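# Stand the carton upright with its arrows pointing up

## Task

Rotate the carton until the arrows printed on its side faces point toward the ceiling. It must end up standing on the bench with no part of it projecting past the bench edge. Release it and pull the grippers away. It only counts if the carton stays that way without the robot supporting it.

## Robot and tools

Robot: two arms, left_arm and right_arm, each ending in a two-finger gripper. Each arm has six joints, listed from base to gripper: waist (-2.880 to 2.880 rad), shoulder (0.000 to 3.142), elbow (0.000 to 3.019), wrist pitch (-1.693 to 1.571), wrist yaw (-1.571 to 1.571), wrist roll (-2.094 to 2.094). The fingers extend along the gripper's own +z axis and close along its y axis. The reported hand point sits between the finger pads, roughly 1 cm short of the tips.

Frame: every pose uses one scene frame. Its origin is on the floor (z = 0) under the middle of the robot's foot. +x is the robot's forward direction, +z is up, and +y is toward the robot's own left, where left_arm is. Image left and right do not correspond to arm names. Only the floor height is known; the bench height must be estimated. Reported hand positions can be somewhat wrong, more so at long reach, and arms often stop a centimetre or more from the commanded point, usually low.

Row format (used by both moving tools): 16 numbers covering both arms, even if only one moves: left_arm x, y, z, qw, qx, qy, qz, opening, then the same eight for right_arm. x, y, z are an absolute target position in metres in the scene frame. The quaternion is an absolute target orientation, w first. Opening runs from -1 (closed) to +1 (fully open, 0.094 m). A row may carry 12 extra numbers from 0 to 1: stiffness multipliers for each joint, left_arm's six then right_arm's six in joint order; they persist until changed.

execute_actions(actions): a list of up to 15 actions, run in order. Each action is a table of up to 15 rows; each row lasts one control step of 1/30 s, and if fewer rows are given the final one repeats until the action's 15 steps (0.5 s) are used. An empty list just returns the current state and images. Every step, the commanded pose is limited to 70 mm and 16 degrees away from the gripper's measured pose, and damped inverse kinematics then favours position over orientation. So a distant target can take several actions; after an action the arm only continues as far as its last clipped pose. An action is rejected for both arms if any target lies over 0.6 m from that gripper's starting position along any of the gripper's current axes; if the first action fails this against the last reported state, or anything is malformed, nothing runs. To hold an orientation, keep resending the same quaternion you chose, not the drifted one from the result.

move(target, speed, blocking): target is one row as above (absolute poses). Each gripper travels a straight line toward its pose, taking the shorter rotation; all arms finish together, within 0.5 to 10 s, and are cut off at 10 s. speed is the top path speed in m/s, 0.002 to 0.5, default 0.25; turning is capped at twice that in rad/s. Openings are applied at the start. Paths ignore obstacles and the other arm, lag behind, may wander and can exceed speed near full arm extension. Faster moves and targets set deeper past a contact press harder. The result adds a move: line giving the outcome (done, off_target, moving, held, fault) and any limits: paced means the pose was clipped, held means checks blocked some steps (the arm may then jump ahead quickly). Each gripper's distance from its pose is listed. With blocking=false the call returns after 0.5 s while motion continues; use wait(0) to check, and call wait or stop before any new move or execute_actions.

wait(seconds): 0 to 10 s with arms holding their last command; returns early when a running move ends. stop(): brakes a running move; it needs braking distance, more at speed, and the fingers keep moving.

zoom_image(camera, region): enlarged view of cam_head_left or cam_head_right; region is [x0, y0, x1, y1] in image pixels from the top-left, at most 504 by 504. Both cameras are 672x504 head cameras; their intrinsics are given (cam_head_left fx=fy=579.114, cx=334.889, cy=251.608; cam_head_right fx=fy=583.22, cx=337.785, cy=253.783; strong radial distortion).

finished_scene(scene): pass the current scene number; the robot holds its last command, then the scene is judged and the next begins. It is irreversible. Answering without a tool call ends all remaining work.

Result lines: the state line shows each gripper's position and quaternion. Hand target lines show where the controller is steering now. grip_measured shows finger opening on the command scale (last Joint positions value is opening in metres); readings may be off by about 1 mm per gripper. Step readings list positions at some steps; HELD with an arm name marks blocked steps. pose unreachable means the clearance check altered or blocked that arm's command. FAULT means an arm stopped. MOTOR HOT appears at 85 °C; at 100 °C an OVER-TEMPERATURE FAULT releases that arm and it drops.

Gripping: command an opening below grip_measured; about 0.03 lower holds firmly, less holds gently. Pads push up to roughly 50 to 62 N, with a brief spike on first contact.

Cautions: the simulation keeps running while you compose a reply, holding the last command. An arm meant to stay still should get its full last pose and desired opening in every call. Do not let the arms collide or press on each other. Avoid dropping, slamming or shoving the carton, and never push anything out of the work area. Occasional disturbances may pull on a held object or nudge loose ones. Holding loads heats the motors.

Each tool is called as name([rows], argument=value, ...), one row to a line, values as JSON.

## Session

execute_actions(actions=[])

Scene clock: 0.00 s.
left_arm: end_effector_position=(+0.5659, -0.1502, +0.9829) grip_measured=-0.997 end_effector_quat_wxyz=(+0.065, +0.312, -0.944, +0.088) | right_arm: end_effector_position=(+0.5381, -0.7922, +0.9369) grip_measured=+1.000 end_effector_quat_wxyz=(+0.032, +0.328, -0.943, +0.049)
Joint positions: left_arm=[ 0.582  1.934  1.143  0.373 -0.765 -0.621  0.   ] | right_arm=[ 0.804  1.591  1.41  -0.005 -0.642 -1.155  0.094]
Joint velocities: left_arm=[-0.005 -0.015  0.007  0.012 -0.066 -0.007  0.   ] | right_arm=[-0.005  0.005  0.007  0.017 -0.007  0.022  0.   ]
Hand target (left_arm): +0.563, -0.150, +0.984; -0.067, -0.310, +0.944, -0.087
Hand target (right_arm): +0.538, -0.791, +0.936; -0.031, -0.327, +0.943, -0.048
Joint stiffness scale: left_arm=[1. 1. 1. 1. 1. 1.] | right_arm=[1. 1. 1. 1. 1. 1.]

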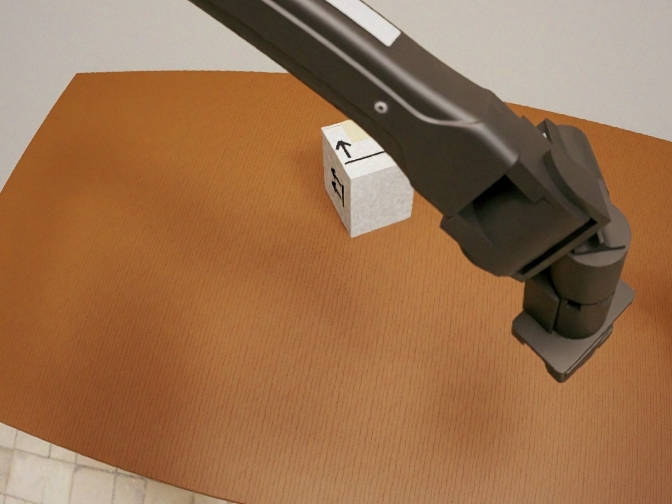

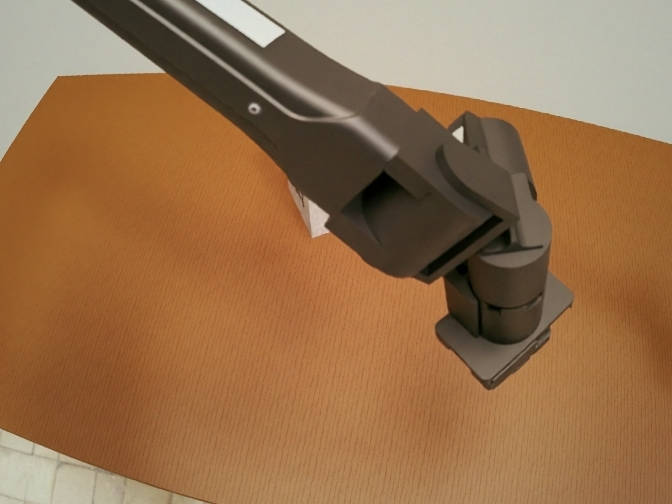

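move(target=[0.62,0.25,0.98,0,0,0.924,-0.383,-1,0.65,-0.25,0.98,0,0,0.924,0.383,-1], speed=0.4)

zoom_image(camera="cam_head_left", region=[270,80,470,260])

zoom_image(camera="cam_head_right", region=[230,80,430,260])

Scene clock: 4.40 s.
left_arm: end_effector_position=(+0.6098, +0.2437, +0.9786) grip_measured=-0.997 end_effector_quat_wxyz=(-0.008, -0.014, +0.923, -0.383) | right_arm: end_effector_position=(+0.6597, -0.2511, +0.9798) grip_measured=-0.979 end_effector_quat_wxyz=(-0.021, -0.000, -0.922, -0.386)
Joint positions: left_arm=[ 1.505  1.242  0.893 -0.129  0.666  0.416  0.   ] | right_arm=[ 1.657  1.224  0.984 -0.185 -0.67  -0.424  0.001]
Joint velocities: left_arm=[ 0.005 -0.005  0.012 -0.017  0.007 -0.081 -0.001] | right_arm=[ 0.005  0.005  0.002  0.002 -0.022  0.066  0.001]
Hand target (left_arm): +0.617, +0.244, +0.985; +0.001, -0.007, +0.923, -0.385
Hand target (right_arm): +0.648, -0.251, +0.975; +0.010, +0.011, +0.924, +0.383
Off the commanded pose (left_arm): 0.012 m, 2 deg.
Off the commanded pose (right_arm): 0.010 m, 2 deg.
Joint stiffness scale: left_arm=[1. 1. 1. 1. 1. 1.] | right_arm=[1. 1. 1. 1. 1. 1.]
move: off_target (left_arm)

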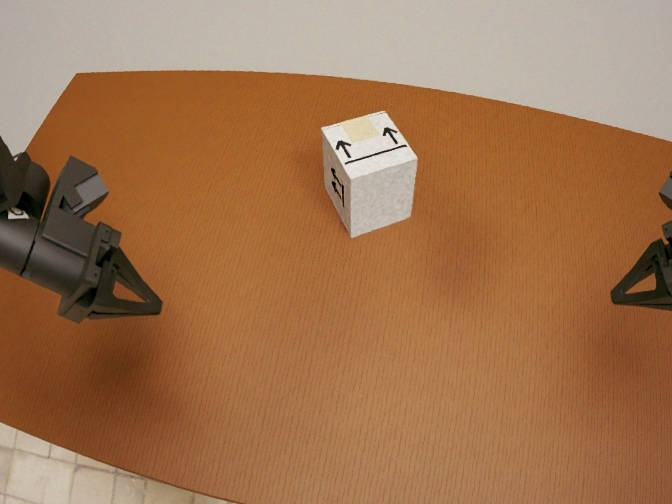

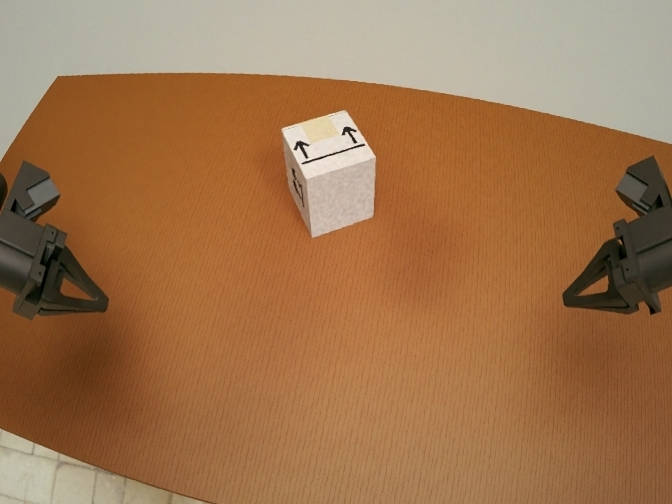

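Region (270, 80, 470, 260) of cam_head_left's 672x504 image, scaled by 2.520, with more detail than that image has; it fills the top 454 rows of this view, and the rest is white.

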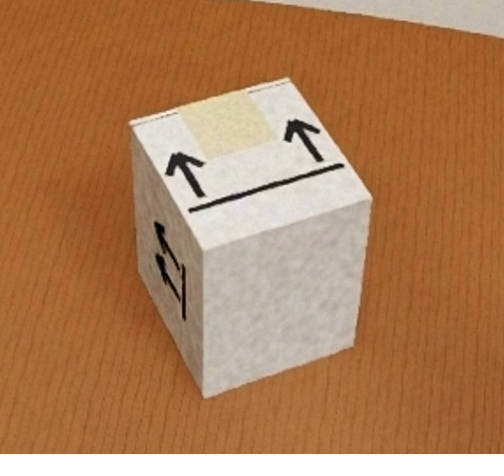

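Region (230, 80, 430, 260) of cam_head_right's 672x504 image, scaled by 2.520, with more detail than that image has; it fills the top 454 rows of this view, and the rest is white.

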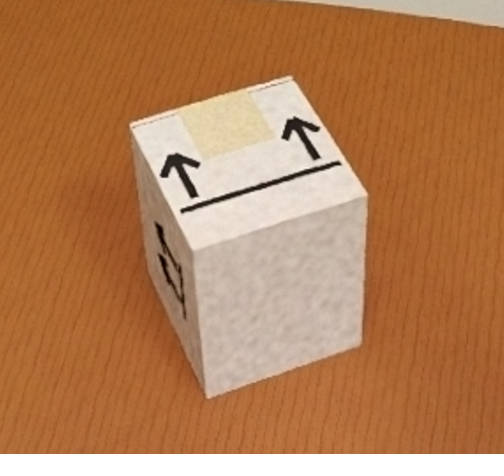

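move(target=[0.94,0.135,0.775,0.096,-0.184,0.867,-0.452,-1,1.05,-0.11,0.775,0,0,0.887,0.462,-1], speed=0.35)

Scene clock: 15.77 s.
left_arm: end_effector_position=(+0.9460, +0.1529, +0.7743) grip_measured=-0.997 end_effector_quat_wxyz=(+0.105, -0.182, +0.872, -0.443) | right_arm: end_effector_position=(+1.0254, -0.1053, +0.7736) grip_measured=-0.979 end_effector_quat_wxyz=(-0.146, -0.080, -0.910, -0.380)
Joint positions: left_arm=[ 1.266  1.97   2.196 -0.263  0.636 -0.13   0.   ] | right_arm=[ 1.992  2.282  2.909 -0.667 -0.411 -0.109  0.001]
Joint velocities: left_arm=[-0.005  0.005  0.002 -0.007  0.007  0.007 -0.   ] | right_arm=[ 0.005  0.005  0.012  0.002 -0.11   0.022  0.001]
Hand target (left_arm): +0.941, +0.139, +0.768; +0.097, -0.185, +0.868, -0.450
Hand target (right_arm): +1.047, -0.118, +0.787; +0.170, +0.088, +0.907, +0.375
Off the commanded pose (left_arm): 0.019 m, 2 deg.
Off the commanded pose (right_arm): 0.025 m, 21 deg; orientation clipped at the last step of the last action.
Joint stiffness scale: left_arm=[1. 1. 1. 1. 1. 1.] | right_arm=[1. 1. 1. 1. 1. 1.]
elbow stopped short (right arm): the move would have taken joint 3 (elbow) straighter than the controller allows; a more bent joint 3 avoids this.
move: off_target (left_arm, right_arm); limits=paced

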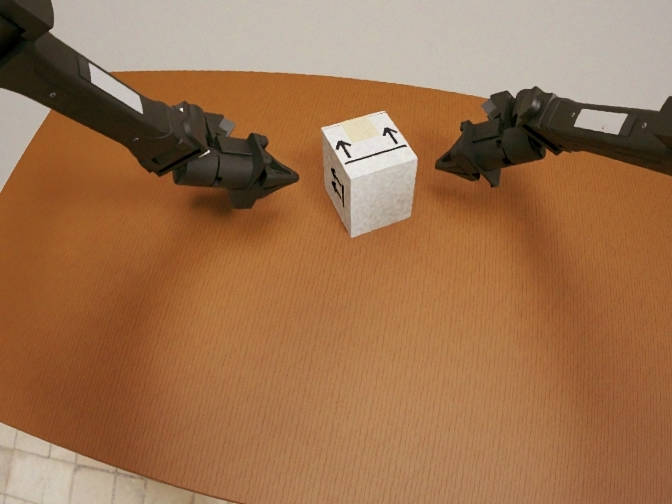

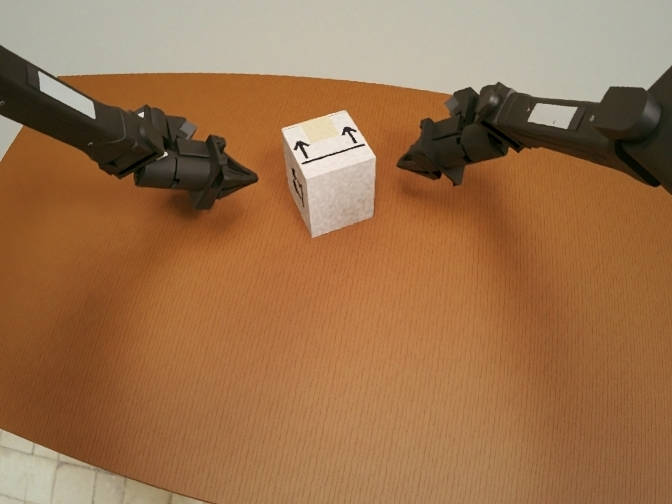

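move(target=[0.985,0.135,0.75,0.096,-0.184,0.867,-0.452,-1,1.01,-0.095,0.745,0.146,0.08,0.91,0.38,-1], speed=0.2)

move(target=[0.985,0.085,0.75,0.096,-0.184,0.867,-0.452,-1,1.01,-0.04,0.745,0.146,0.08,0.91,0.38,-1], speed=0.05)

Scene clock: 21.87 s.
left_arm: end_effector_position=(+0.9884, +0.1545, +0.7517) grip_measured=-0.997 end_effector_quat_wxyz=(+0.100, -0.185, +0.872, -0.443) | right_arm: end_effector_position=(+0.9954, -0.0824, +0.7430) grip_measured=-0.979 end_effector_quat_wxyz=(-0.138, -0.081, -0.910, -0.382)
Joint positions: left_arm=[ 1.26   2.189  2.669 -0.524  0.628 -0.136  0.   ] | right_arm=[ 1.992  2.344  2.912 -0.623 -0.412 -0.106  0.001]
Joint velocities: left_arm=[-0.005 -0.015 -0.002 -0.017 -0.051 -0.051 -0.001] | right_arm=[ 0.005  0.015 -0.007  0.007  0.007 -0.095 -0.   ]
Hand target (left_arm): +0.985, +0.135, +0.750; +0.097, -0.184, +0.867, -0.452
Hand target (right_arm): +1.009, -0.096, +0.747; +0.157, +0.085, +0.910, +0.374
Off the commanded pose (left_arm): 0.020 m, 1 deg.
Off the commanded pose (right_arm): 0.019 m, 1 deg.
Joint stiffness scale: left_arm=[1. 1. 1. 1. 1. 1.] | right_arm=[1. 1. 1. 1. 1. 1.]
elbow stopped short (right arm): the move would have taken joint 3 (elbow) straighter than the controller allows; a more bent joint 3 avoids this.
move: off_target (left_arm, right_arm)

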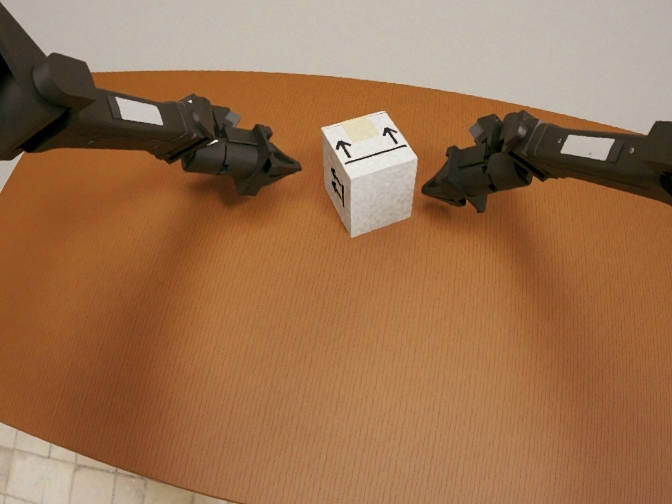

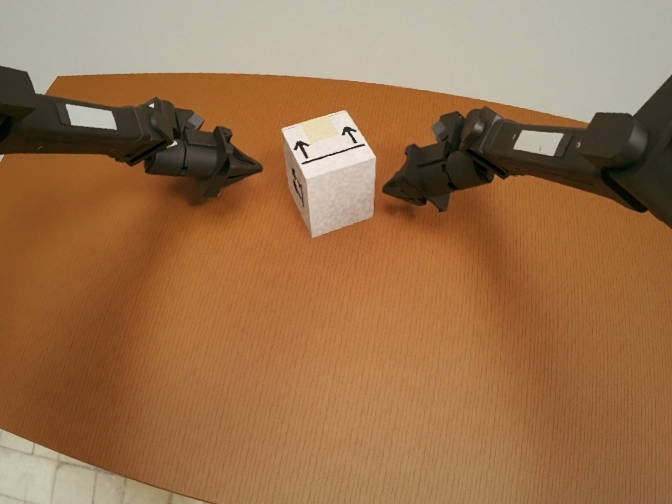

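Scene clock: 23.80 s.
left_arm: end_effector_position=(+0.9914, +0.1087, +0.7568) grip_measured=-0.997 end_effector_quat_wxyz=(+0.100, -0.183, +0.872, -0.443) | right_arm: end_effector_position=(+1.0057, -0.0633, +0.7430) grip_measured=-0.979 end_effector_quat_wxyz=(-0.161, -0.085, -0.916, -0.357)
Joint positions: left_arm=[ 1.199  2.205  2.663 -0.501  0.569 -0.136  0.   ] | right_arm=[ 2.028  2.36   2.912 -0.552 -0.336 -0.103  0.001]
Joint velocities: left_arm=[-0.015  0.005 -0.002  0.017  0.007 -0.125  0.001] | right_arm=[-0.005 -0.005 -0.002  0.007 -0.037  0.022  0.   ]
Hand target (left_arm): +0.984, +0.085, +0.751; +0.097, -0.184, +0.868, -0.452
Hand target (right_arm): +1.007, -0.042, +0.748; +0.168, +0.091, +0.910, +0.368
Off the commanded pose (left_arm): 0.025 m, 1 deg.
Off the commanded pose (right_arm): 0.024 m, 3 deg.
Joint stiffness scale: left_arm=[1. 1. 1. 1. 1. 1.] | right_arm=[1. 1. 1. 1. 1. 1.]
elbow stopped short (right arm): the move would have taken joint 3 (elbow) straighter than the controller allows; a more bent joint 3 avoids this.
move: off_target (left_arm, right_arm)

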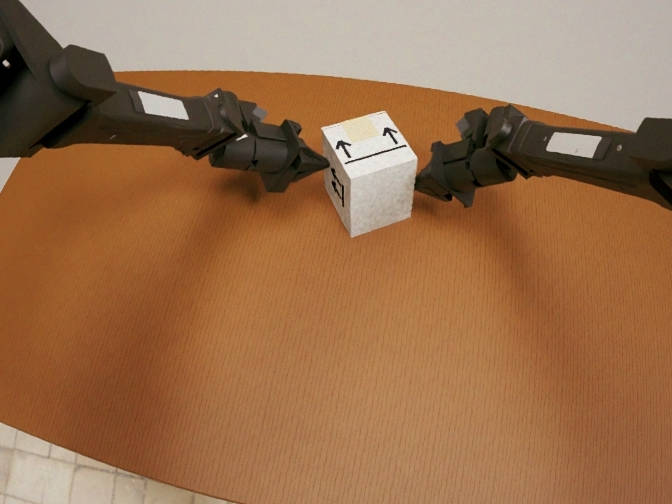

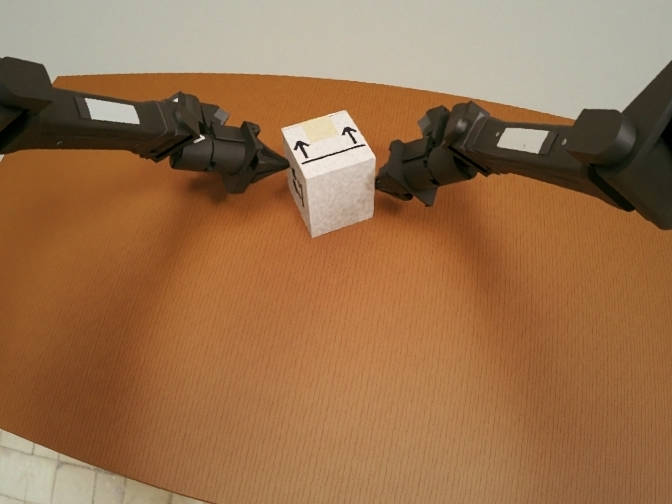

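execute_actions([
  [[0.985,0.072,0.75,0.096,-0.184,0.867,-0.452,-1,1.005,-0.03,0.745,0.165,0.09,0.91,0.365,-1]],
  [[0.98,0.06,0.75,0.096,-0.184,0.867,-0.452,-1,1.0,-0.018,0.745,0.165,0.09,0.91,0.365,-1]],
  [[0.975,0.05,0.75,0.096,-0.184,0.867,-0.452,-1,0.995,-0.008,0.745,0.165,0.09,0.91,0.365,-1]],
])

Scene clock: 28.00 s.
left_arm: end_effector_position=(+0.9818, +0.1027, +0.7438) grip_measured=-0.997 end_effector_quat_wxyz=(+0.108, -0.185, +0.879, -0.426) | right_arm: end_effector_position=(+1.0130, -0.0579, +0.7419) grip_measured=-0.979 end_effector_quat_wxyz=(-0.184, -0.089, -0.919, -0.338)
Joint positions: left_arm=[ 1.194  2.204  2.613 -0.435  0.527 -0.136  0.   ] | right_arm=[ 2.042  2.339  2.849 -0.455 -0.292 -0.103  0.001]
Joint velocities: left_arm=[-0.015 -0.015 -0.002 -0.007  0.037 -0.051 -0.   ] | right_arm=[-0.005 -0.005 -0.002  0.012  0.125  0.037 -0.001]
Hand target (left_arm): +0.974, +0.051, +0.752; +0.096, -0.183, +0.868, -0.452
Hand target (right_arm): +0.995, -0.009, +0.745; +0.165, +0.090, +0.912, +0.366
Off the commanded pose (left_arm): 0.054 m, 4 deg.
Off the commanded pose (right_arm): 0.053 m, 4 deg.
Joint stiffness scale: left_arm=[1. 1. 1. 1. 1. 1.] | right_arm=[1. 1. 1. 1. 1. 1.]
Step readings (end_effector_position; steps 1 to 15: 1st action; 16 to 30: 2nd action; 31 to 45: 3rd action):
0: left_arm (+0.9914, +0.1087, +0.7568) | right_arm (+1.0057, -0.0633, +0.7430)
1: left_arm (+0.9916, +0.1094, +0.7560) | right_arm (+1.0064, -0.0638, +0.7427)
2: left_arm (+0.9920, +0.1091, +0.7557) | right_arm (+1.0076, -0.0638, +0.7427)
4: left_arm (+0.9920, +0.1087, +0.7554) | right_arm (+1.0097, -0.0616, +0.7440)
8: left_arm (+0.9921, +0.1088, +0.7554) | right_arm (+1.0116, -0.0602, +0.7453)
15: left_arm (+0.9921, +0.1088, +0.7554) | right_arm (+1.0117, -0.0602, +0.7453)
16: left_arm (+0.9912, +0.1080, +0.7540) | right_arm (+1.0111, -0.0592, +0.7445)
17: left_arm (+0.9916, +0.1078, +0.7529) | right_arm (+1.0116, -0.0591, +0.7440)
19: left_arm (+0.9909, +0.1073, +0.7514) | right_arm (+1.0128, -0.0589, +0.7437)
23: left_arm (+0.9899, +0.1070, +0.7507) | right_arm (+1.0129, -0.0590, +0.7435)
30: left_arm (+0.9899, +0.1070, +0.7507) | right_arm (+1.0129, -0.0590, +0.7435)
31: left_arm (+0.9876, +0.1056, +0.7488) | right_arm (+1.0116, -0.0578, +0.7425)
32: left_arm (+0.9877, +0.1053, +0.7481) | right_arm (+1.0124, -0.0580, +0.7425)
34: left_arm (+0.9854, +0.1043, +0.7458) | right_arm (+1.0128, -0.0579, +0.7423)
38: left_arm (+0.9818, +0.1027, +0.7438) | right_arm (+1.0130, -0.0579, +0.7420)
45: end_effector_position above

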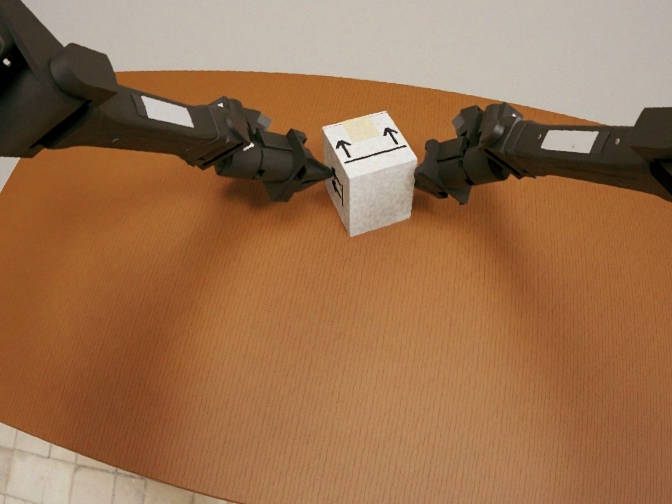

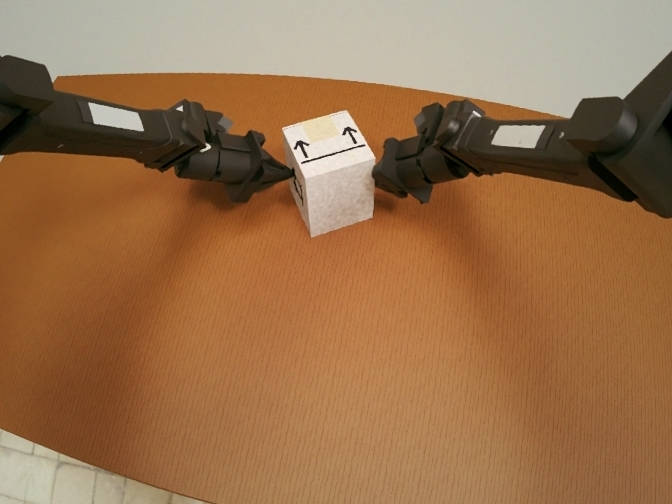

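execute_actions([
  [[0.96,0.062,0.757,0.096,-0.184,0.867,-0.452,-1,0.975,-0.018,0.752,0.165,0.09,0.91,0.365,-1]],
  [[0.94,0.062,0.76,0.096,-0.184,0.867,-0.452,-1,0.95,-0.018,0.755,0.14,0.075,0.91,0.38,-1]],
  [[0.92,0.062,0.76,0.096,-0.184,0.867,-0.452,-1,0.925,-0.018,0.755,0.11,0.06,0.91,0.395,-1]],
  [[0.9,0.062,0.76,0.096,-0.184,0.867,-0.452,-1,0.9,-0.018,0.755,0.096,0.05,0.9,0.42,-1]],
])

Scene clock: 33.70 s.
left_arm: end_effector_position=(+0.9101, +0.0901, +0.7522) grip_measured=-0.997 end_effector_quat_wxyz=(+0.110, -0.184, +0.876, -0.431) | right_arm: end_effector_position=(+0.9281, -0.0578, +0.7524) grip_measured=-0.980 end_effector_quat_wxyz=(-0.122, -0.060, -0.909, -0.395)
Joint positions: left_arm=[ 1.204  2.024  2.117 -0.115  0.55  -0.136  0.   ] | right_arm=[ 1.999  2.08   2.278 -0.309 -0.427 -0.151  0.001]
Joint velocities: left_arm=[-0.005  0.005 -0.002  0.002  0.007  0.051 -0.001] | right_arm=[-0.024 -0.015 -0.022 -0.027  0.022 -0.066 -0.002]
Hand target (left_arm): +0.900, +0.062, +0.760; +0.096, -0.184, +0.867, -0.452
Hand target (right_arm): +0.901, -0.018, +0.754; +0.096, +0.051, +0.901, +0.421
Off the commanded pose (left_arm): 0.031 m, 3 deg.
Off the commanded pose (right_arm): 0.049 m, 4 deg.
Joint stiffness scale: left_arm=[1. 1. 1. 1. 1. 1.] | right_arm=[1. 1. 1. 1. 1. 1.]
Step readings (end_effector_position; steps 1 to 15: 1st action; 16 to 30: 2nd action; 31 to 45: 3rd action; 46 to 60: 4th action):
0: left_arm (+0.9818, +0.1027, +0.7438) | right_arm (+1.0130, -0.0579, +0.7419)
1: left_arm (+0.9781, +0.1008, +0.7429) | right_arm (+1.0099, -0.0558, +0.7413)
2: left_arm (+0.9749, +0.1000, +0.7442) | right_arm (+1.0065, -0.0555, +0.7421)
4: left_arm (+0.9676, +0.0982, +0.7443) | right_arm (+0.9980, -0.0557, +0.7419)
8: left_arm (+0.9614, +0.0958, +0.7434) | right_arm (+0.9912, -0.0587, +0.7439)
15: left_arm (+0.9598, +0.0950, +0.7426) | right_arm (+0.9908, -0.0591, +0.7445)
16: left_arm (+0.9572, +0.0941, +0.7427) | right_arm (+0.9883, -0.0571, +0.7452)
17: left_arm (+0.9541, +0.0943, +0.7447) | right_arm (+0.9855, -0.0574, +0.7467)
19: left_arm (+0.9463, +0.0929, +0.7461) | right_arm (+0.9787, -0.0580, +0.7472)
23: left_arm (+0.9404, +0.0909, +0.7459) | right_arm (+0.9707, -0.0600, +0.7467)
30: left_arm (+0.9399, +0.0906, +0.7461) | right_arm (+0.9674, -0.0598, +0.7468)
31: left_arm (+0.9379, +0.0900, +0.7462) | right_arm (+0.9654, -0.0592, +0.7472)
32: left_arm (+0.9359, +0.0913, +0.7480) | right_arm (+0.9628, -0.0592, +0.7486)
34: left_arm (+0.9293, +0.0906, +0.7492) | right_arm (+0.9559, -0.0591, +0.7486)
38: left_arm (+0.9252, +0.0897, +0.7490) | right_arm (+0.9506, -0.0598, +0.7485)
45: left_arm (+0.9247, +0.0896, +0.7490) | right_arm (+0.9491, -0.0598, +0.7486)
46: left_arm (+0.9231, +0.0896, +0.7491) | right_arm (+0.9468, -0.0582, +0.7499)
47: left_arm (+0.9212, +0.0913, +0.7509) | right_arm (+0.9440, -0.0583, +0.7523)
49: left_arm (+0.9147, +0.0908, +0.7524) | right_arm (+0.9364, -0.0580, +0.7528)
53: left_arm (+0.9104, +0.0902, +0.7522) | right_arm (+0.9298, -0.0583, +0.7525)
60: end_effector_position above

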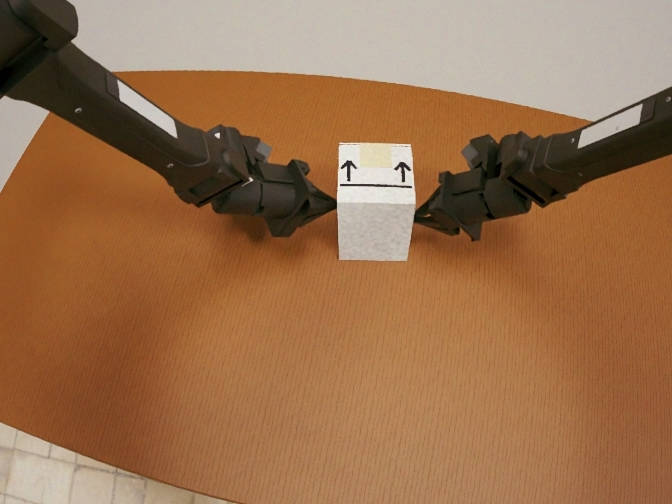

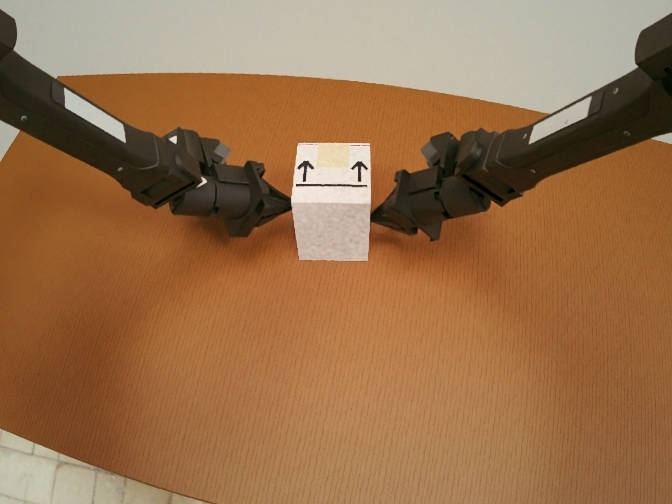

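execute_actions([
  [[0.875,0.062,0.76,0.096,-0.184,0.867,-0.452,-1,0.877,-0.018,0.755,0.096,0.05,0.9,0.42,-1]],
  [[0.85,0.062,0.76,0.096,-0.184,0.867,-0.452,-1,0.852,-0.018,0.755,0.096,0.05,0.9,0.42,-1]],
  [[0.825,0.062,0.757,0.096,-0.184,0.867,-0.452,-1,0.827,-0.018,0.752,0.096,0.05,0.9,0.42,-1]],
  [[0.83,0.10,0.75,0.096,-0.184,0.867,-0.452,-1,0.85,-0.068,0.75,0.096,0.05,0.9,0.42,-1]],
  [[0.84,0.125,0.75,0.05,-0.095,0.882,-0.459,-1,0.87,-0.095,0.75,0.05,0.095,0.882,0.459,-1]],
  [[0.862,0.12,0.75,0.05,-0.095,0.882,-0.459,-1,0.9,-0.09,0.745,0.05,0.095,0.882,0.459,-1]],
])

Scene clock: 40.70 s.
left_arm: end_effector_position=(+0.8751, +0.1311, +0.7601) grip_measured=-0.997 end_effector_quat_wxyz=(+0.060, -0.097, +0.882, -0.456) | right_arm: end_effector_position=(+0.9043, -0.1029, +0.7492) grip_measured=-0.980 end_effector_quat_wxyz=(-0.059, -0.090, -0.885, -0.453)
Joint positions: left_arm=[ 1.277  1.979  2.12  -0.381  0.665  0.104  0.   ] | right_arm=[ 1.912  2.08   2.328 -0.487 -0.61  -0.106  0.001]
Joint velocities: left_arm=[-0.005  0.005  0.007 -0.007  0.022  0.022 -0.001] | right_arm=[ 0.005  0.015 -0.007 -0.046  0.037 -0.007 -0.   ]
Hand target (left_arm): +0.862, +0.120, +0.750; +0.050, -0.095, +0.882, -0.459
Hand target (right_arm): +0.900, -0.090, +0.746; +0.050, +0.095, +0.882, +0.459
Off the commanded pose (left_arm): 0.020 m, 1 deg.
Off the commanded pose (right_arm): 0.014 m, 1 deg.
Joint stiffness scale: left_arm=[1. 1. 1. 1. 1. 1.] | right_arm=[1. 1. 1. 1. 1. 1.]
Step readings (end_effector_position; steps 1 to 15: 1st action; 16 to 30: 2nd action; 31 to 45: 3rd action; 46 to 60: 4th action; 61 to 75: 5th action; 76 to 90: 6th action):
0: left_arm (+0.9101, +0.0901, +0.7522) | right_arm (+0.9284, -0.0580, +0.7526)
1: left_arm (+0.9080, +0.0900, +0.7525) | right_arm (+0.9255, -0.0576, +0.7524)
2: left_arm (+0.9053, +0.0901, +0.7548) | right_arm (+0.9221, -0.0577, +0.7542)
4: left_arm (+0.8972, +0.0904, +0.7560) | right_arm (+0.9122, -0.0570, +0.7549)
8: left_arm (+0.8914, +0.0905, +0.7559) | right_arm (+0.9025, -0.0561, +0.7530)
15: left_arm (+0.8914, +0.0905, +0.7559) | right_arm (+0.9023, -0.0560, +0.7531)
16: left_arm (+0.8895, +0.0902, +0.7562) | right_arm (+0.9002, -0.0556, +0.7533)
17: left_arm (+0.8870, +0.0903, +0.7582) | right_arm (+0.8972, -0.0556, +0.7551)
19: left_arm (+0.8792, +0.0907, +0.7593) | right_arm (+0.8877, -0.0552, +0.7556)
23: left_arm (+0.8728, +0.0907, +0.7592) | right_arm (+0.8764, -0.0540, +0.7531)
30: left_arm (+0.8726, +0.0906, +0.7592) | right_arm (+0.8752, -0.0536, +0.7529)
31: left_arm (+0.8713, +0.0907, +0.7594) | right_arm (+0.8733, -0.0533, +0.7530)
32: left_arm (+0.8694, +0.0910, +0.7607) | right_arm (+0.8708, -0.0532, +0.7540)
34: left_arm (+0.8628, +0.0910, +0.7610) | right_arm (+0.8625, -0.0524, +0.7539)
38: left_arm (+0.8558, +0.0910, +0.7601) | right_arm (+0.8508, -0.0515, +0.7513)
45: left_arm (+0.8556, +0.0909, +0.7601) | right_arm (+0.8499, -0.0512, +0.7512)
46: left_arm (+0.8559, +0.0923, +0.7609) | right_arm (+0.8500, -0.0532, +0.7515)
47: left_arm (+0.8547, +0.0933, +0.7622) | right_arm (+0.8485, -0.0541, +0.7532)
49: left_arm (+0.8495, +0.0966, +0.7607) | right_arm (+0.8466, -0.0593, +0.7522)
53: left_arm (+0.8416, +0.0984, +0.7581) | right_arm (+0.8459, -0.0652, +0.7499)
60: left_arm (+0.8415, +0.0982, +0.7583) | right_arm (+0.8455, -0.0650, +0.7500)
61: left_arm (+0.8397, +0.0971, +0.7599) | right_arm (+0.8476, -0.0628, +0.7552)
62: left_arm (+0.8355, +0.0966, +0.7603) | right_arm (+0.8473, -0.0607, +0.7577)
64: left_arm (+0.8361, +0.1026, +0.7606) | right_arm (+0.8550, -0.0665, +0.7587)
68: left_arm (+0.8518, +0.1190, +0.7613) | right_arm (+0.8726, -0.0870, +0.7576)
75: left_arm (+0.8542, +0.1230, +0.7618) | right_arm (+0.8755, -0.0966, +0.7556)
76: left_arm (+0.8550, +0.1239, +0.7610) | right_arm (+0.8775, -0.0970, +0.7547)
77: left_arm (+0.8573, +0.1248, +0.7593) | right_arm (+0.8816, -0.0975, +0.7514)
79: left_arm (+0.8651, +0.1273, +0.7580) | right_arm (+0.8928, -0.0994, +0.7474)
83: left_arm (+0.8748, +0.1310, +0.7598) | right_arm (+0.9031, -0.1025, +0.7483)
90: end_effector_position above

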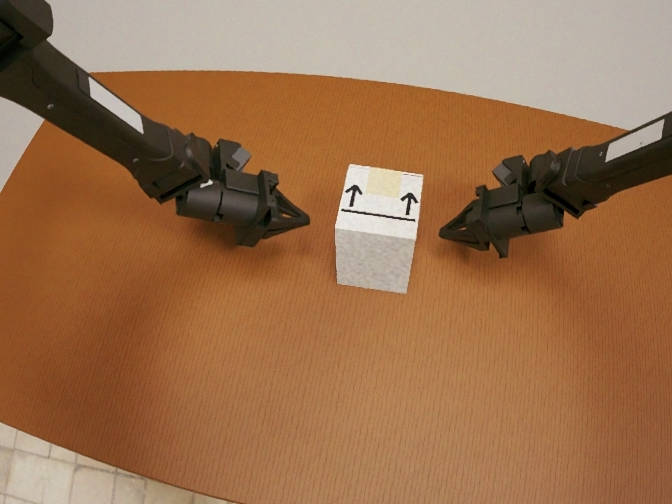

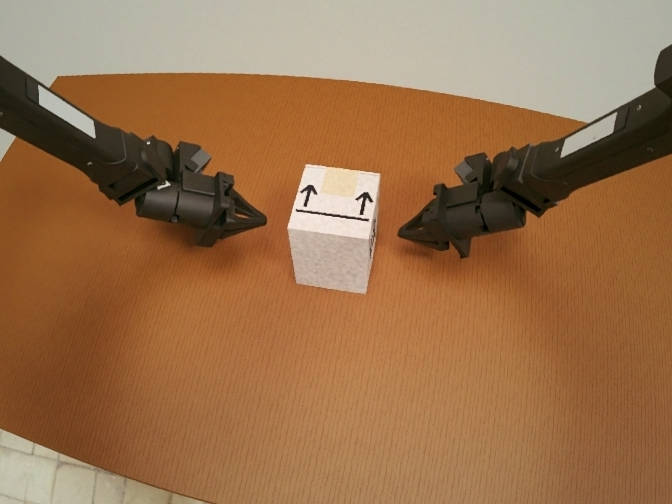

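execute_actions([
  [[0.89,0.11,0.733,0.05,-0.095,0.882,-0.459,-1,0.94,-0.082,0.723,0.05,0.095,0.882,0.459,-1]],
  [[0.89,0.095,0.733,0.05,-0.095,0.882,-0.459,-1,0.94,-0.065,0.723,0.05,0.095,0.882,0.459,-1]],
])

Scene clock: 44.50 s.
left_arm: end_effector_position=(+0.8972, +0.1113, +0.7423) grip_measured=-0.997 end_effector_quat_wxyz=(+0.054, -0.094, +0.884, -0.455) | right_arm: end_effector_position=(+0.9242, -0.0700, +0.7165) grip_measured=-0.980 end_effector_quat_wxyz=(-0.051, -0.101, -0.887, -0.447)
Joint positions: left_arm=[ 1.249  2.091  2.339 -0.499  0.631  0.104  0.   ] | right_arm=[ 1.947  2.397  2.91  -0.75  -0.56  -0.073  0.001]
Joint velocities: left_arm=[-0.005 -0.005 -0.017 -0.017  0.007  0.007 -0.001] | right_arm=[-0.024 -0.005 -0.022 -0.002 -0.007 -0.022 -0.001]
Hand target (left_arm): +0.889, +0.095, +0.734; +0.050, -0.095, +0.882, -0.459
Hand target (right_arm): +0.939, -0.066, +0.725; +0.067, +0.104, +0.885, +0.450
Off the commanded pose (left_arm): 0.020 m, 1 deg.
Off the commanded pose (right_arm): 0.018 m, 2 deg.
Joint stiffness scale: left_arm=[1. 1. 1. 1. 1. 1.] | right_arm=[1. 1. 1. 1. 1. 1.]
elbow stopped short (right arm): the move would have taken joint 3 (elbow) straighter than the controller allows; a more bent joint 3 avoids this.
Step readings (end_effector_position; steps 1 to 15: 1st action; 16 to 30: 2nd action):
0: left_arm (+0.8751, +0.1311, +0.7601) | right_arm (+0.9030, -0.1023, +0.7486)
1: left_arm (+0.8776, +0.1322, +0.7579) | right_arm (+0.9076, -0.1037, +0.7463)
2: left_arm (+0.8835, +0.1332, +0.7527) | right_arm (+0.9164, -0.1047, +0.7404)
4: left_arm (+0.8966, +0.1351, +0.7452) | right_arm (+0.9358, -0.1058, +0.7343)
8: left_arm (+0.9019, +0.1351, +0.7409) | right_arm (+0.9482, -0.0999, +0.7322)
15: left_arm (+0.8973, +0.1329, +0.7385) | right_arm (+0.9384, -0.0883, +0.7252)
16: left_arm (+0.8968, +0.1325, +0.7376) | right_arm (+0.9358, -0.0871, +0.7225)
17: left_arm (+0.8966, +0.1320, +0.7371) | right_arm (+0.9334, -0.0858, +0.7201)
19: left_arm (+0.8966, +0.1287, +0.7377) | right_arm (+0.9289, -0.0810, +0.7175)
23: left_arm (+0.8979, +0.1192, +0.7409) | right_arm (+0.9240, -0.0707, +0.7163)
30: end_effector_position above

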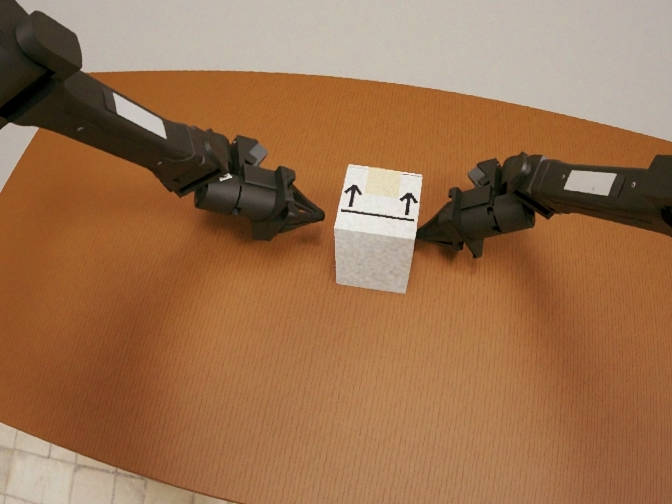

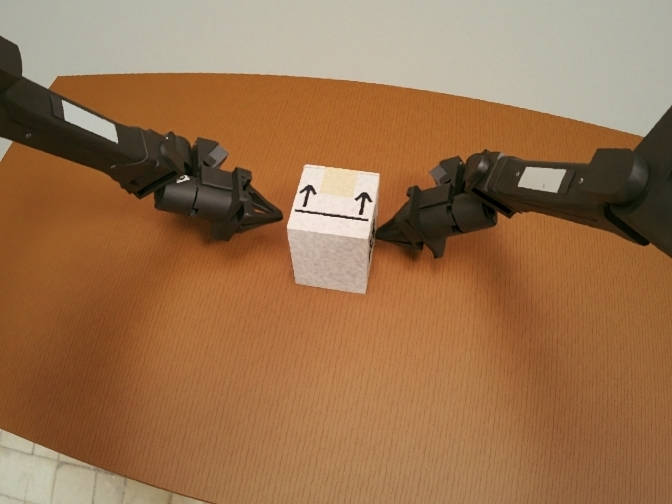

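execute_actions([
  [[0.885,0.075,0.737,0.05,-0.095,0.882,-0.459,-1,0.915,-0.045,0.725,0.05,0.095,0.882,0.459,-1]],
  [[0.875,0.055,0.742,0.05,-0.095,0.882,-0.459,-1,0.9,-0.025,0.73,0.05,0.095,0.882,0.459,-1]],
  [[0.845,0.055,0.745,0.05,-0.095,0.882,-0.459,-1,0.875,-0.025,0.733,0.05,0.095,0.882,0.459,-1]],
  [[0.815,0.055,0.745,0.05,-0.095,0.882,-0.459,-1,0.848,-0.025,0.733,0.05,0.095,0.882,0.459,-1]],
  [[0.785,0.055,0.745,0.05,-0.095,0.882,-0.459,-1,0.82,-0.025,0.733,0.05,0.095,0.882,0.459,-1]],
  [[0.755,0.055,0.743,0.05,-0.095,0.882,-0.459,-1,0.792,-0.025,0.731,0.05,0.095,0.882,0.459,-1]],
])

Scene clock: 51.33 s.
left_arm: end_effector_position=(+0.7705, +0.0814, +0.7402) grip_measured=-0.997 end_effector_quat_wxyz=(+0.061, -0.097, +0.890, -0.442) | right_arm: end_effector_position=(+0.8237, -0.0632, +0.7297) grip_measured=-0.980 end_effector_quat_wxyz=(-0.074, -0.100, -0.890, -0.438)
Joint positions: left_arm=[ 1.257  1.984  1.816 -0.059  0.613  0.096  0.   ] | right_arm=[ 1.926  2.052  2.016 -0.154 -0.57  -0.075  0.001]
Joint velocities: left_arm=[ 0.005 -0.024  0.012 -0.007 -0.037 -0.007 -0.001] | right_arm=[-0.024  0.005 -0.007  0.007 -0.037 -0.051 -0.   ]
Hand target (left_arm): +0.755, +0.056, +0.744; +0.050, -0.095, +0.882, -0.459
Hand target (right_arm): +0.792, -0.025, +0.730; +0.050, +0.095, +0.882, +0.459
Off the commanded pose (left_arm): 0.031 m, 3 deg.
Off the commanded pose (right_arm): 0.050 m, 4 deg.
Joint stiffness scale: left_arm=[1. 1. 1. 1. 1. 1.] | right_arm=[1. 1. 1. 1. 1. 1.]
Step readings (end_effector_position; steps 1 to 15: 1st action; 16 to 30: 2nd action; 31 to 45: 3rd action; 46 to 60: 4th action; 61 to 75: 5th action; 76 to 90: 6th action):
0: left_arm (+0.8962, +0.1108, +0.7416) | right_arm (+0.9242, -0.0700, +0.7165)
1: left_arm (+0.8954, +0.1105, +0.7398) | right_arm (+0.9221, -0.0684, +0.7160)
2: left_arm (+0.8956, +0.1105, +0.7383) | right_arm (+0.9208, -0.0681, +0.7164)
4: left_arm (+0.8938, +0.1072, +0.7376) | right_arm (+0.9175, -0.0671, +0.7163)
8: left_arm (+0.8925, +0.0985, +0.7403) | right_arm (+0.9150, -0.0665, +0.7165)
15: left_arm (+0.8946, +0.0933, +0.7430) | right_arm (+0.9148, -0.0664, +0.7163)
16: left_arm (+0.8919, +0.0922, +0.7408) | right_arm (+0.9116, -0.0646, +0.7153)
17: left_arm (+0.8911, +0.0925, +0.7401) | right_arm (+0.9090, -0.0644, +0.7158)
19: left_arm (+0.8849, +0.0877, +0.7380) | right_arm (+0.9033, -0.0621, +0.7160)
23: left_arm (+0.8828, +0.0872, +0.7364) | right_arm (+0.9024, -0.0625, +0.7165)
30: left_arm (+0.8829, +0.0872, +0.7364) | right_arm (+0.9024, -0.0625, +0.7164)
31: left_arm (+0.8797, +0.0862, +0.7363) | right_arm (+0.8990, -0.0611, +0.7165)
32: left_arm (+0.8769, +0.0862, +0.7388) | right_arm (+0.8958, -0.0611, +0.7190)
34: left_arm (+0.8666, +0.0862, +0.7402) | right_arm (+0.8884, -0.0612, +0.7213)
38: left_arm (+0.8574, +0.0848, +0.7386) | right_arm (+0.8837, -0.0628, +0.7209)
45: left_arm (+0.8574, +0.0849, +0.7387) | right_arm (+0.8836, -0.0627, +0.7209)
46: left_arm (+0.8554, +0.0844, +0.7391) | right_arm (+0.8808, -0.0619, +0.7210)
47: left_arm (+0.8524, +0.0848, +0.7410) | right_arm (+0.8783, -0.0624, +0.7234)
49: left_arm (+0.8422, +0.0848, +0.7421) | right_arm (+0.8704, -0.0625, +0.7252)
53: left_arm (+0.8305, +0.0837, +0.7405) | right_arm (+0.8641, -0.0634, +0.7248)
60: left_arm (+0.8296, +0.0837, +0.7403) | right_arm (+0.8640, -0.0633, +0.7249)
61: left_arm (+0.8274, +0.0835, +0.7404) | right_arm (+0.8614, -0.0630, +0.7249)
62: left_arm (+0.8248, +0.0836, +0.7421) | right_arm (+0.8593, -0.0632, +0.7271)
64: left_arm (+0.8149, +0.0831, +0.7431) | right_arm (+0.8513, -0.0632, +0.7287)
68: left_arm (+0.8007, +0.0825, +0.7412) | right_arm (+0.8431, -0.0637, +0.7280)
75: left_arm (+0.7990, +0.0825, +0.7409) | right_arm (+0.8429, -0.0637, +0.7281)
76: left_arm (+0.7972, +0.0822, +0.7410) | right_arm (+0.8410, -0.0632, +0.7282)
77: left_arm (+0.7953, +0.0822, +0.7421) | right_arm (+0.8392, -0.0636, +0.7297)
79: left_arm (+0.7869, +0.0814, +0.7423) | right_arm (+0.8327, -0.0640, +0.7303)
83: left_arm (+0.7726, +0.0812, +0.7405) | right_arm (+0.8244, -0.0634, +0.7298)
90: end_effector_position above

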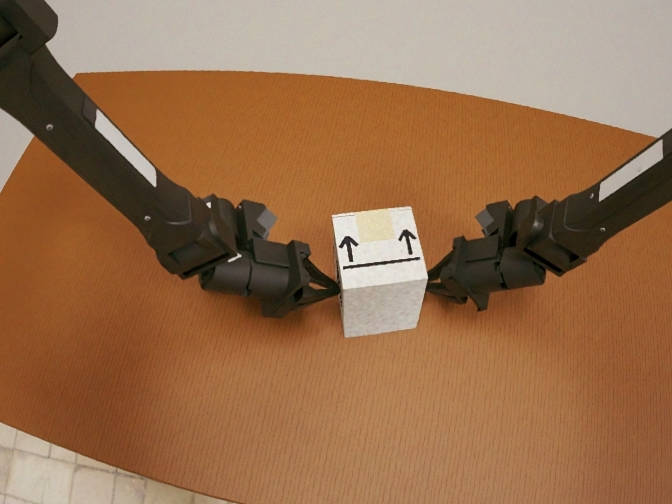

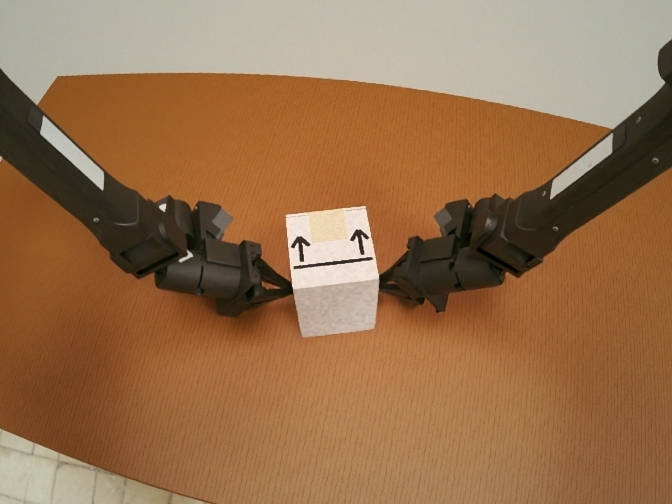

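execute_actions([
  [[0.755,0.055,0.743,0.05,-0.095,0.882,-0.459,-1,0.772,-0.025,0.731,0.05,0.095,0.882,0.459,-1]],
  [[0.765,0.09,0.738,0.05,-0.095,0.882,-0.459,-1,0.805,-0.07,0.728,0.05,0.095,0.882,0.459,-1]],
  [[0.775,0.11,0.735,0.05,-0.095,0.882,-0.459,-1,0.815,-0.09,0.728,0.05,0.095,0.882,0.459,-1]],
  [[0.795,0.1,0.735,0.05,-0.095,0.882,-0.459,-1,0.835,-0.08,0.728,0.05,0.095,0.882,0.459,-1]],
])

Scene clock: 56.33 s.
left_arm: end_effector_position=(+0.8060, +0.1098, +0.7392) grip_measured=-0.997 end_effector_quat_wxyz=(+0.061, -0.094, +0.883, -0.456) | right_arm: end_effector_position=(+0.8390, -0.0915, +0.7293) grip_measured=-0.980 end_effector_quat_wxyz=(-0.056, -0.098, -0.884, -0.454)
Joint positions: left_arm=[ 1.286  1.991  1.944 -0.197  0.673  0.113  0.   ] | right_arm=[ 1.891  2.06   2.116 -0.298 -0.632 -0.094  0.001]
Joint velocities: left_arm=[ 0.005 -0.005 -0.007 -0.012 -0.051 -0.022 -0.   ] | right_arm=[-0.005  0.015  0.007 -0.017 -0.037  0.022  0.002]
Hand target (left_arm): +0.795, +0.100, +0.735; +0.050, -0.095, +0.882, -0.459
Hand target (right_arm): +0.835, -0.080, +0.729; +0.050, +0.095, +0.882, +0.459
Off the commanded pose (left_arm): 0.015 m, 1 deg.
Off the commanded pose (right_arm): 0.012 m, 1 deg.
Joint stiffness scale: left_arm=[1. 1. 1. 1. 1. 1.] | right_arm=[1. 1. 1. 1. 1. 1.]
Step readings (end_effector_position; steps 1 to 15: 1st action; 16 to 30: 2nd action; 31 to 45: 3rd action; 46 to 60: 4th action):
0: left_arm (+0.7705, +0.0814, +0.7402) | right_arm (+0.8237, -0.0632, +0.7297)
1: left_arm (+0.7705, +0.0814, +0.7402) | right_arm (+0.8225, -0.0628, +0.7300)
2: left_arm (+0.7705, +0.0814, +0.7402) | right_arm (+0.8213, -0.0631, +0.7309)
4: left_arm (+0.7701, +0.0813, +0.7402) | right_arm (+0.8176, -0.0636, +0.7315)
8: left_arm (+0.7696, +0.0813, +0.7402) | right_arm (+0.8147, -0.0640, +0.7313)
15: left_arm (+0.7696, +0.0813, +0.7402) | right_arm (+0.8145, -0.0639, +0.7313)
16: left_arm (+0.7701, +0.0830, +0.7406) | right_arm (+0.8167, -0.0664, +0.7322)
17: left_arm (+0.7701, +0.0842, +0.7421) | right_arm (+0.8155, -0.0671, +0.7333)
19: left_arm (+0.7701, +0.0872, +0.7423) | right_arm (+0.8147, -0.0708, +0.7338)
23: left_arm (+0.7716, +0.0880, +0.7425) | right_arm (+0.8149, -0.0732, +0.7338)
30: left_arm (+0.7712, +0.0879, +0.7426) | right_arm (+0.8139, -0.0728, +0.7339)
31: left_arm (+0.7719, +0.0877, +0.7440) | right_arm (+0.8143, -0.0730, +0.7350)
32: left_arm (+0.7724, +0.0875, +0.7450) | right_arm (+0.8135, -0.0727, +0.7357)
34: left_arm (+0.7757, +0.0903, +0.7449) | right_arm (+0.8144, -0.0753, +0.7356)
38: left_arm (+0.7827, +0.0976, +0.7430) | right_arm (+0.8180, -0.0818, +0.7339)
45: left_arm (+0.7822, +0.1011, +0.7415) | right_arm (+0.8174, -0.0843, +0.7328)
46: left_arm (+0.7835, +0.1020, +0.7409) | right_arm (+0.8193, -0.0853, +0.7322)
47: left_arm (+0.7847, +0.1026, +0.7393) | right_arm (+0.8209, -0.0858, +0.7299)
49: left_arm (+0.7922, +0.1052, +0.7384) | right_arm (+0.8281, -0.0878, +0.7279)
53: left_arm (+0.8053, +0.1096, +0.7391) | right_arm (+0.8382, -0.0914, +0.7289)
60: end_effector_position above

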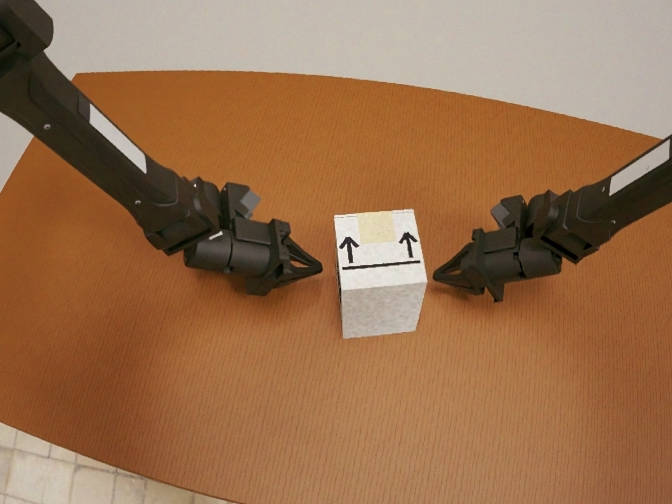

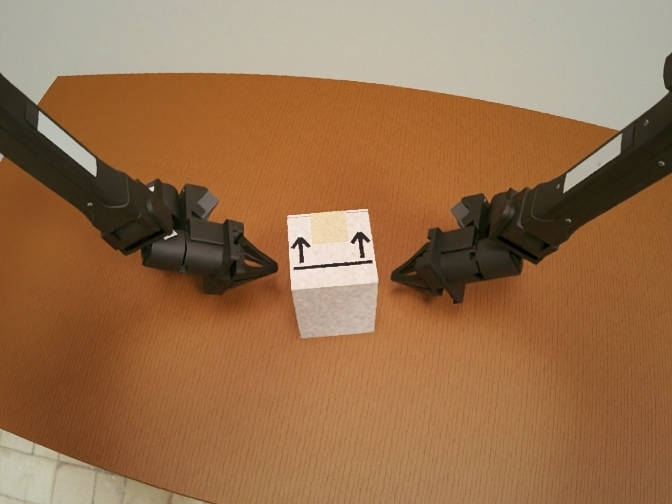

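execute_actions([
  [[0.797,0.09,0.735,0.05,-0.095,0.882,-0.459,-1,0.855,-0.075,0.728,0.05,0.095,0.882,0.459,-1]],
  [[0.797,0.07,0.735,0.05,-0.095,0.882,-0.459,-1,0.851,-0.052,0.728,0.05,0.095,0.882,0.459,-1]],
  [[0.797,0.05,0.738,0.05,-0.095,0.882,-0.459,-1,0.845,-0.028,0.731,0.05,0.095,0.882,0.459,-1]],
  [[0.792,0.048,0.755,0.05,-0.095,0.882,-0.459,-1,0.837,-0.025,0.748,0.05,0.095,0.882,0.459,-1]],
  [[0.782,0.048,0.77,0.05,-0.095,0.882,-0.459,-1,0.827,-0.025,0.763,0.05,0.095,0.882,0.459,-1]],
  [[0.77,0.048,0.782,0.05,-0.095,0.882,-0.459,-1,0.812,-0.025,0.775,0.05,0.095,0.882,0.459,-1]],
])

Scene clock: 62.17 s.
left_arm: end_effector_position=(+0.7532, +0.0780, +0.7583) grip_measured=-0.997 end_effector_quat_wxyz=(+0.041, -0.099, +0.893, -0.437) | right_arm: end_effector_position=(+0.8230, -0.0636, +0.7611) grip_measured=-0.980 end_effector_quat_wxyz=(-0.064, -0.093, -0.894, -0.434)
Joint positions: left_arm=[ 1.248  1.932  1.72  -0.052  0.587  0.096  0.   ] | right_arm=[ 1.944  1.961  1.898 -0.15  -0.539 -0.09   0.001]
Joint velocities: left_arm=[-0.024  0.005 -0.017 -0.007 -0.051 -0.007 -0.001] | right_arm=[-0.005 -0.005 -0.012 -0.007 -0.007  0.007  0.001]
Hand target (left_arm): +0.770, +0.049, +0.782; +0.050, -0.095, +0.882, -0.459
Hand target (right_arm): +0.812, -0.025, +0.774; +0.050, +0.095, +0.882, +0.459
Off the commanded pose (left_arm): 0.042 m, 3 deg.
Off the commanded pose (right_arm): 0.042 m, 4 deg.
Joint stiffness scale: left_arm=[1. 1. 1. 1. 1. 1.] | right_arm=[1. 1. 1. 1. 1. 1.]
Step readings (end_effector_position; steps 1 to 15: 1st action; 16 to 30: 2nd action; 31 to 45: 3rd action; 46 to 60: 4th action; 61 to 75: 5th action; 76 to 90: 6th action):
0: left_arm (+0.8060, +0.1098, +0.7392) | right_arm (+0.8390, -0.0915, +0.7293)
1: left_arm (+0.8058, +0.1101, +0.7386) | right_arm (+0.8407, -0.0920, +0.7288)
2: left_arm (+0.8057, +0.1104, +0.7380) | right_arm (+0.8423, -0.0919, +0.7269)
4: left_arm (+0.8056, +0.1107, +0.7377) | right_arm (+0.8486, -0.0907, +0.7259)
8: left_arm (+0.8056, +0.1107, +0.7376) | right_arm (+0.8584, -0.0870, +0.7302)
15: left_arm (+0.8056, +0.1107, +0.7376) | right_arm (+0.8607, -0.0834, +0.7325)
16: left_arm (+0.8055, +0.1107, +0.7365) | right_arm (+0.8604, -0.0833, +0.7313)
17: left_arm (+0.8056, +0.1104, +0.7356) | right_arm (+0.8603, -0.0832, +0.7303)
19: left_arm (+0.8067, +0.1063, +0.7369) | right_arm (+0.8598, -0.0791, +0.7306)
23: left_arm (+0.8092, +0.0938, +0.7419) | right_arm (+0.8575, -0.0665, +0.7328)
30: left_arm (+0.8107, +0.0892, +0.7432) | right_arm (+0.8567, -0.0614, +0.7329)
31: left_arm (+0.8110, +0.0894, +0.7420) | right_arm (+0.8566, -0.0612, +0.7317)
32: left_arm (+0.8117, +0.0891, +0.7411) | right_arm (+0.8574, -0.0610, +0.7308)
34: left_arm (+0.8124, +0.0890, +0.7404) | right_arm (+0.8583, -0.0604, +0.7300)
38: left_arm (+0.8126, +0.0891, +0.7401) | right_arm (+0.8591, -0.0605, +0.7299)
45: left_arm (+0.8127, +0.0891, +0.7401) | right_arm (+0.8591, -0.0605, +0.7299)
46: left_arm (+0.8098, +0.0879, +0.7398) | right_arm (+0.8562, -0.0594, +0.7299)
47: left_arm (+0.8078, +0.0876, +0.7406) | right_arm (+0.8536, -0.0599, +0.7317)
49: left_arm (+0.8009, +0.0862, +0.7409) | right_arm (+0.8485, -0.0603, +0.7346)
53: left_arm (+0.7934, +0.0839, +0.7404) | right_arm (+0.8465, -0.0610, +0.7353)
60: left_arm (+0.7929, +0.0837, +0.7403) | right_arm (+0.8463, -0.0610, +0.7352)
61: left_arm (+0.7916, +0.0838, +0.7412) | right_arm (+0.8448, -0.0611, +0.7361)
62: left_arm (+0.7881, +0.0839, +0.7434) | right_arm (+0.8421, -0.0616, +0.7391)
64: left_arm (+0.7793, +0.0827, +0.7478) | right_arm (+0.8368, -0.0623, +0.7449)
68: left_arm (+0.7715, +0.0807, +0.7489) | right_arm (+0.8351, -0.0626, +0.7488)
75: left_arm (+0.7709, +0.0805, +0.7489) | right_arm (+0.8351, -0.0626, +0.7488)
76: left_arm (+0.7693, +0.0803, +0.7496) | right_arm (+0.8335, -0.0625, +0.7496)
77: left_arm (+0.7666, +0.0801, +0.7520) | right_arm (+0.8309, -0.0629, +0.7525)
79: left_arm (+0.7591, +0.0793, +0.7567) | right_arm (+0.8251, -0.0633, +0.7578)
83: left_arm (+0.7532, +0.0781, +0.7583) | right_arm (+0.8231, -0.0636, +0.7611)
90: end_effector_position above

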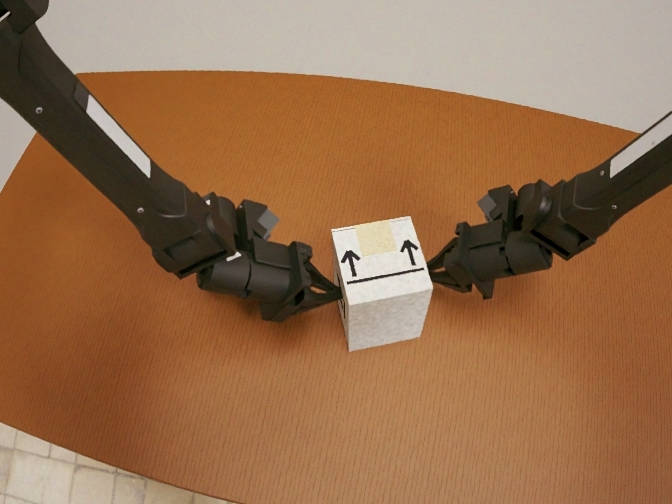

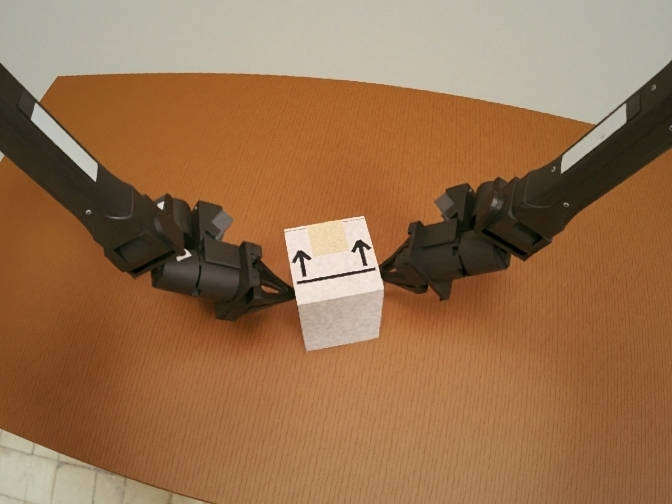

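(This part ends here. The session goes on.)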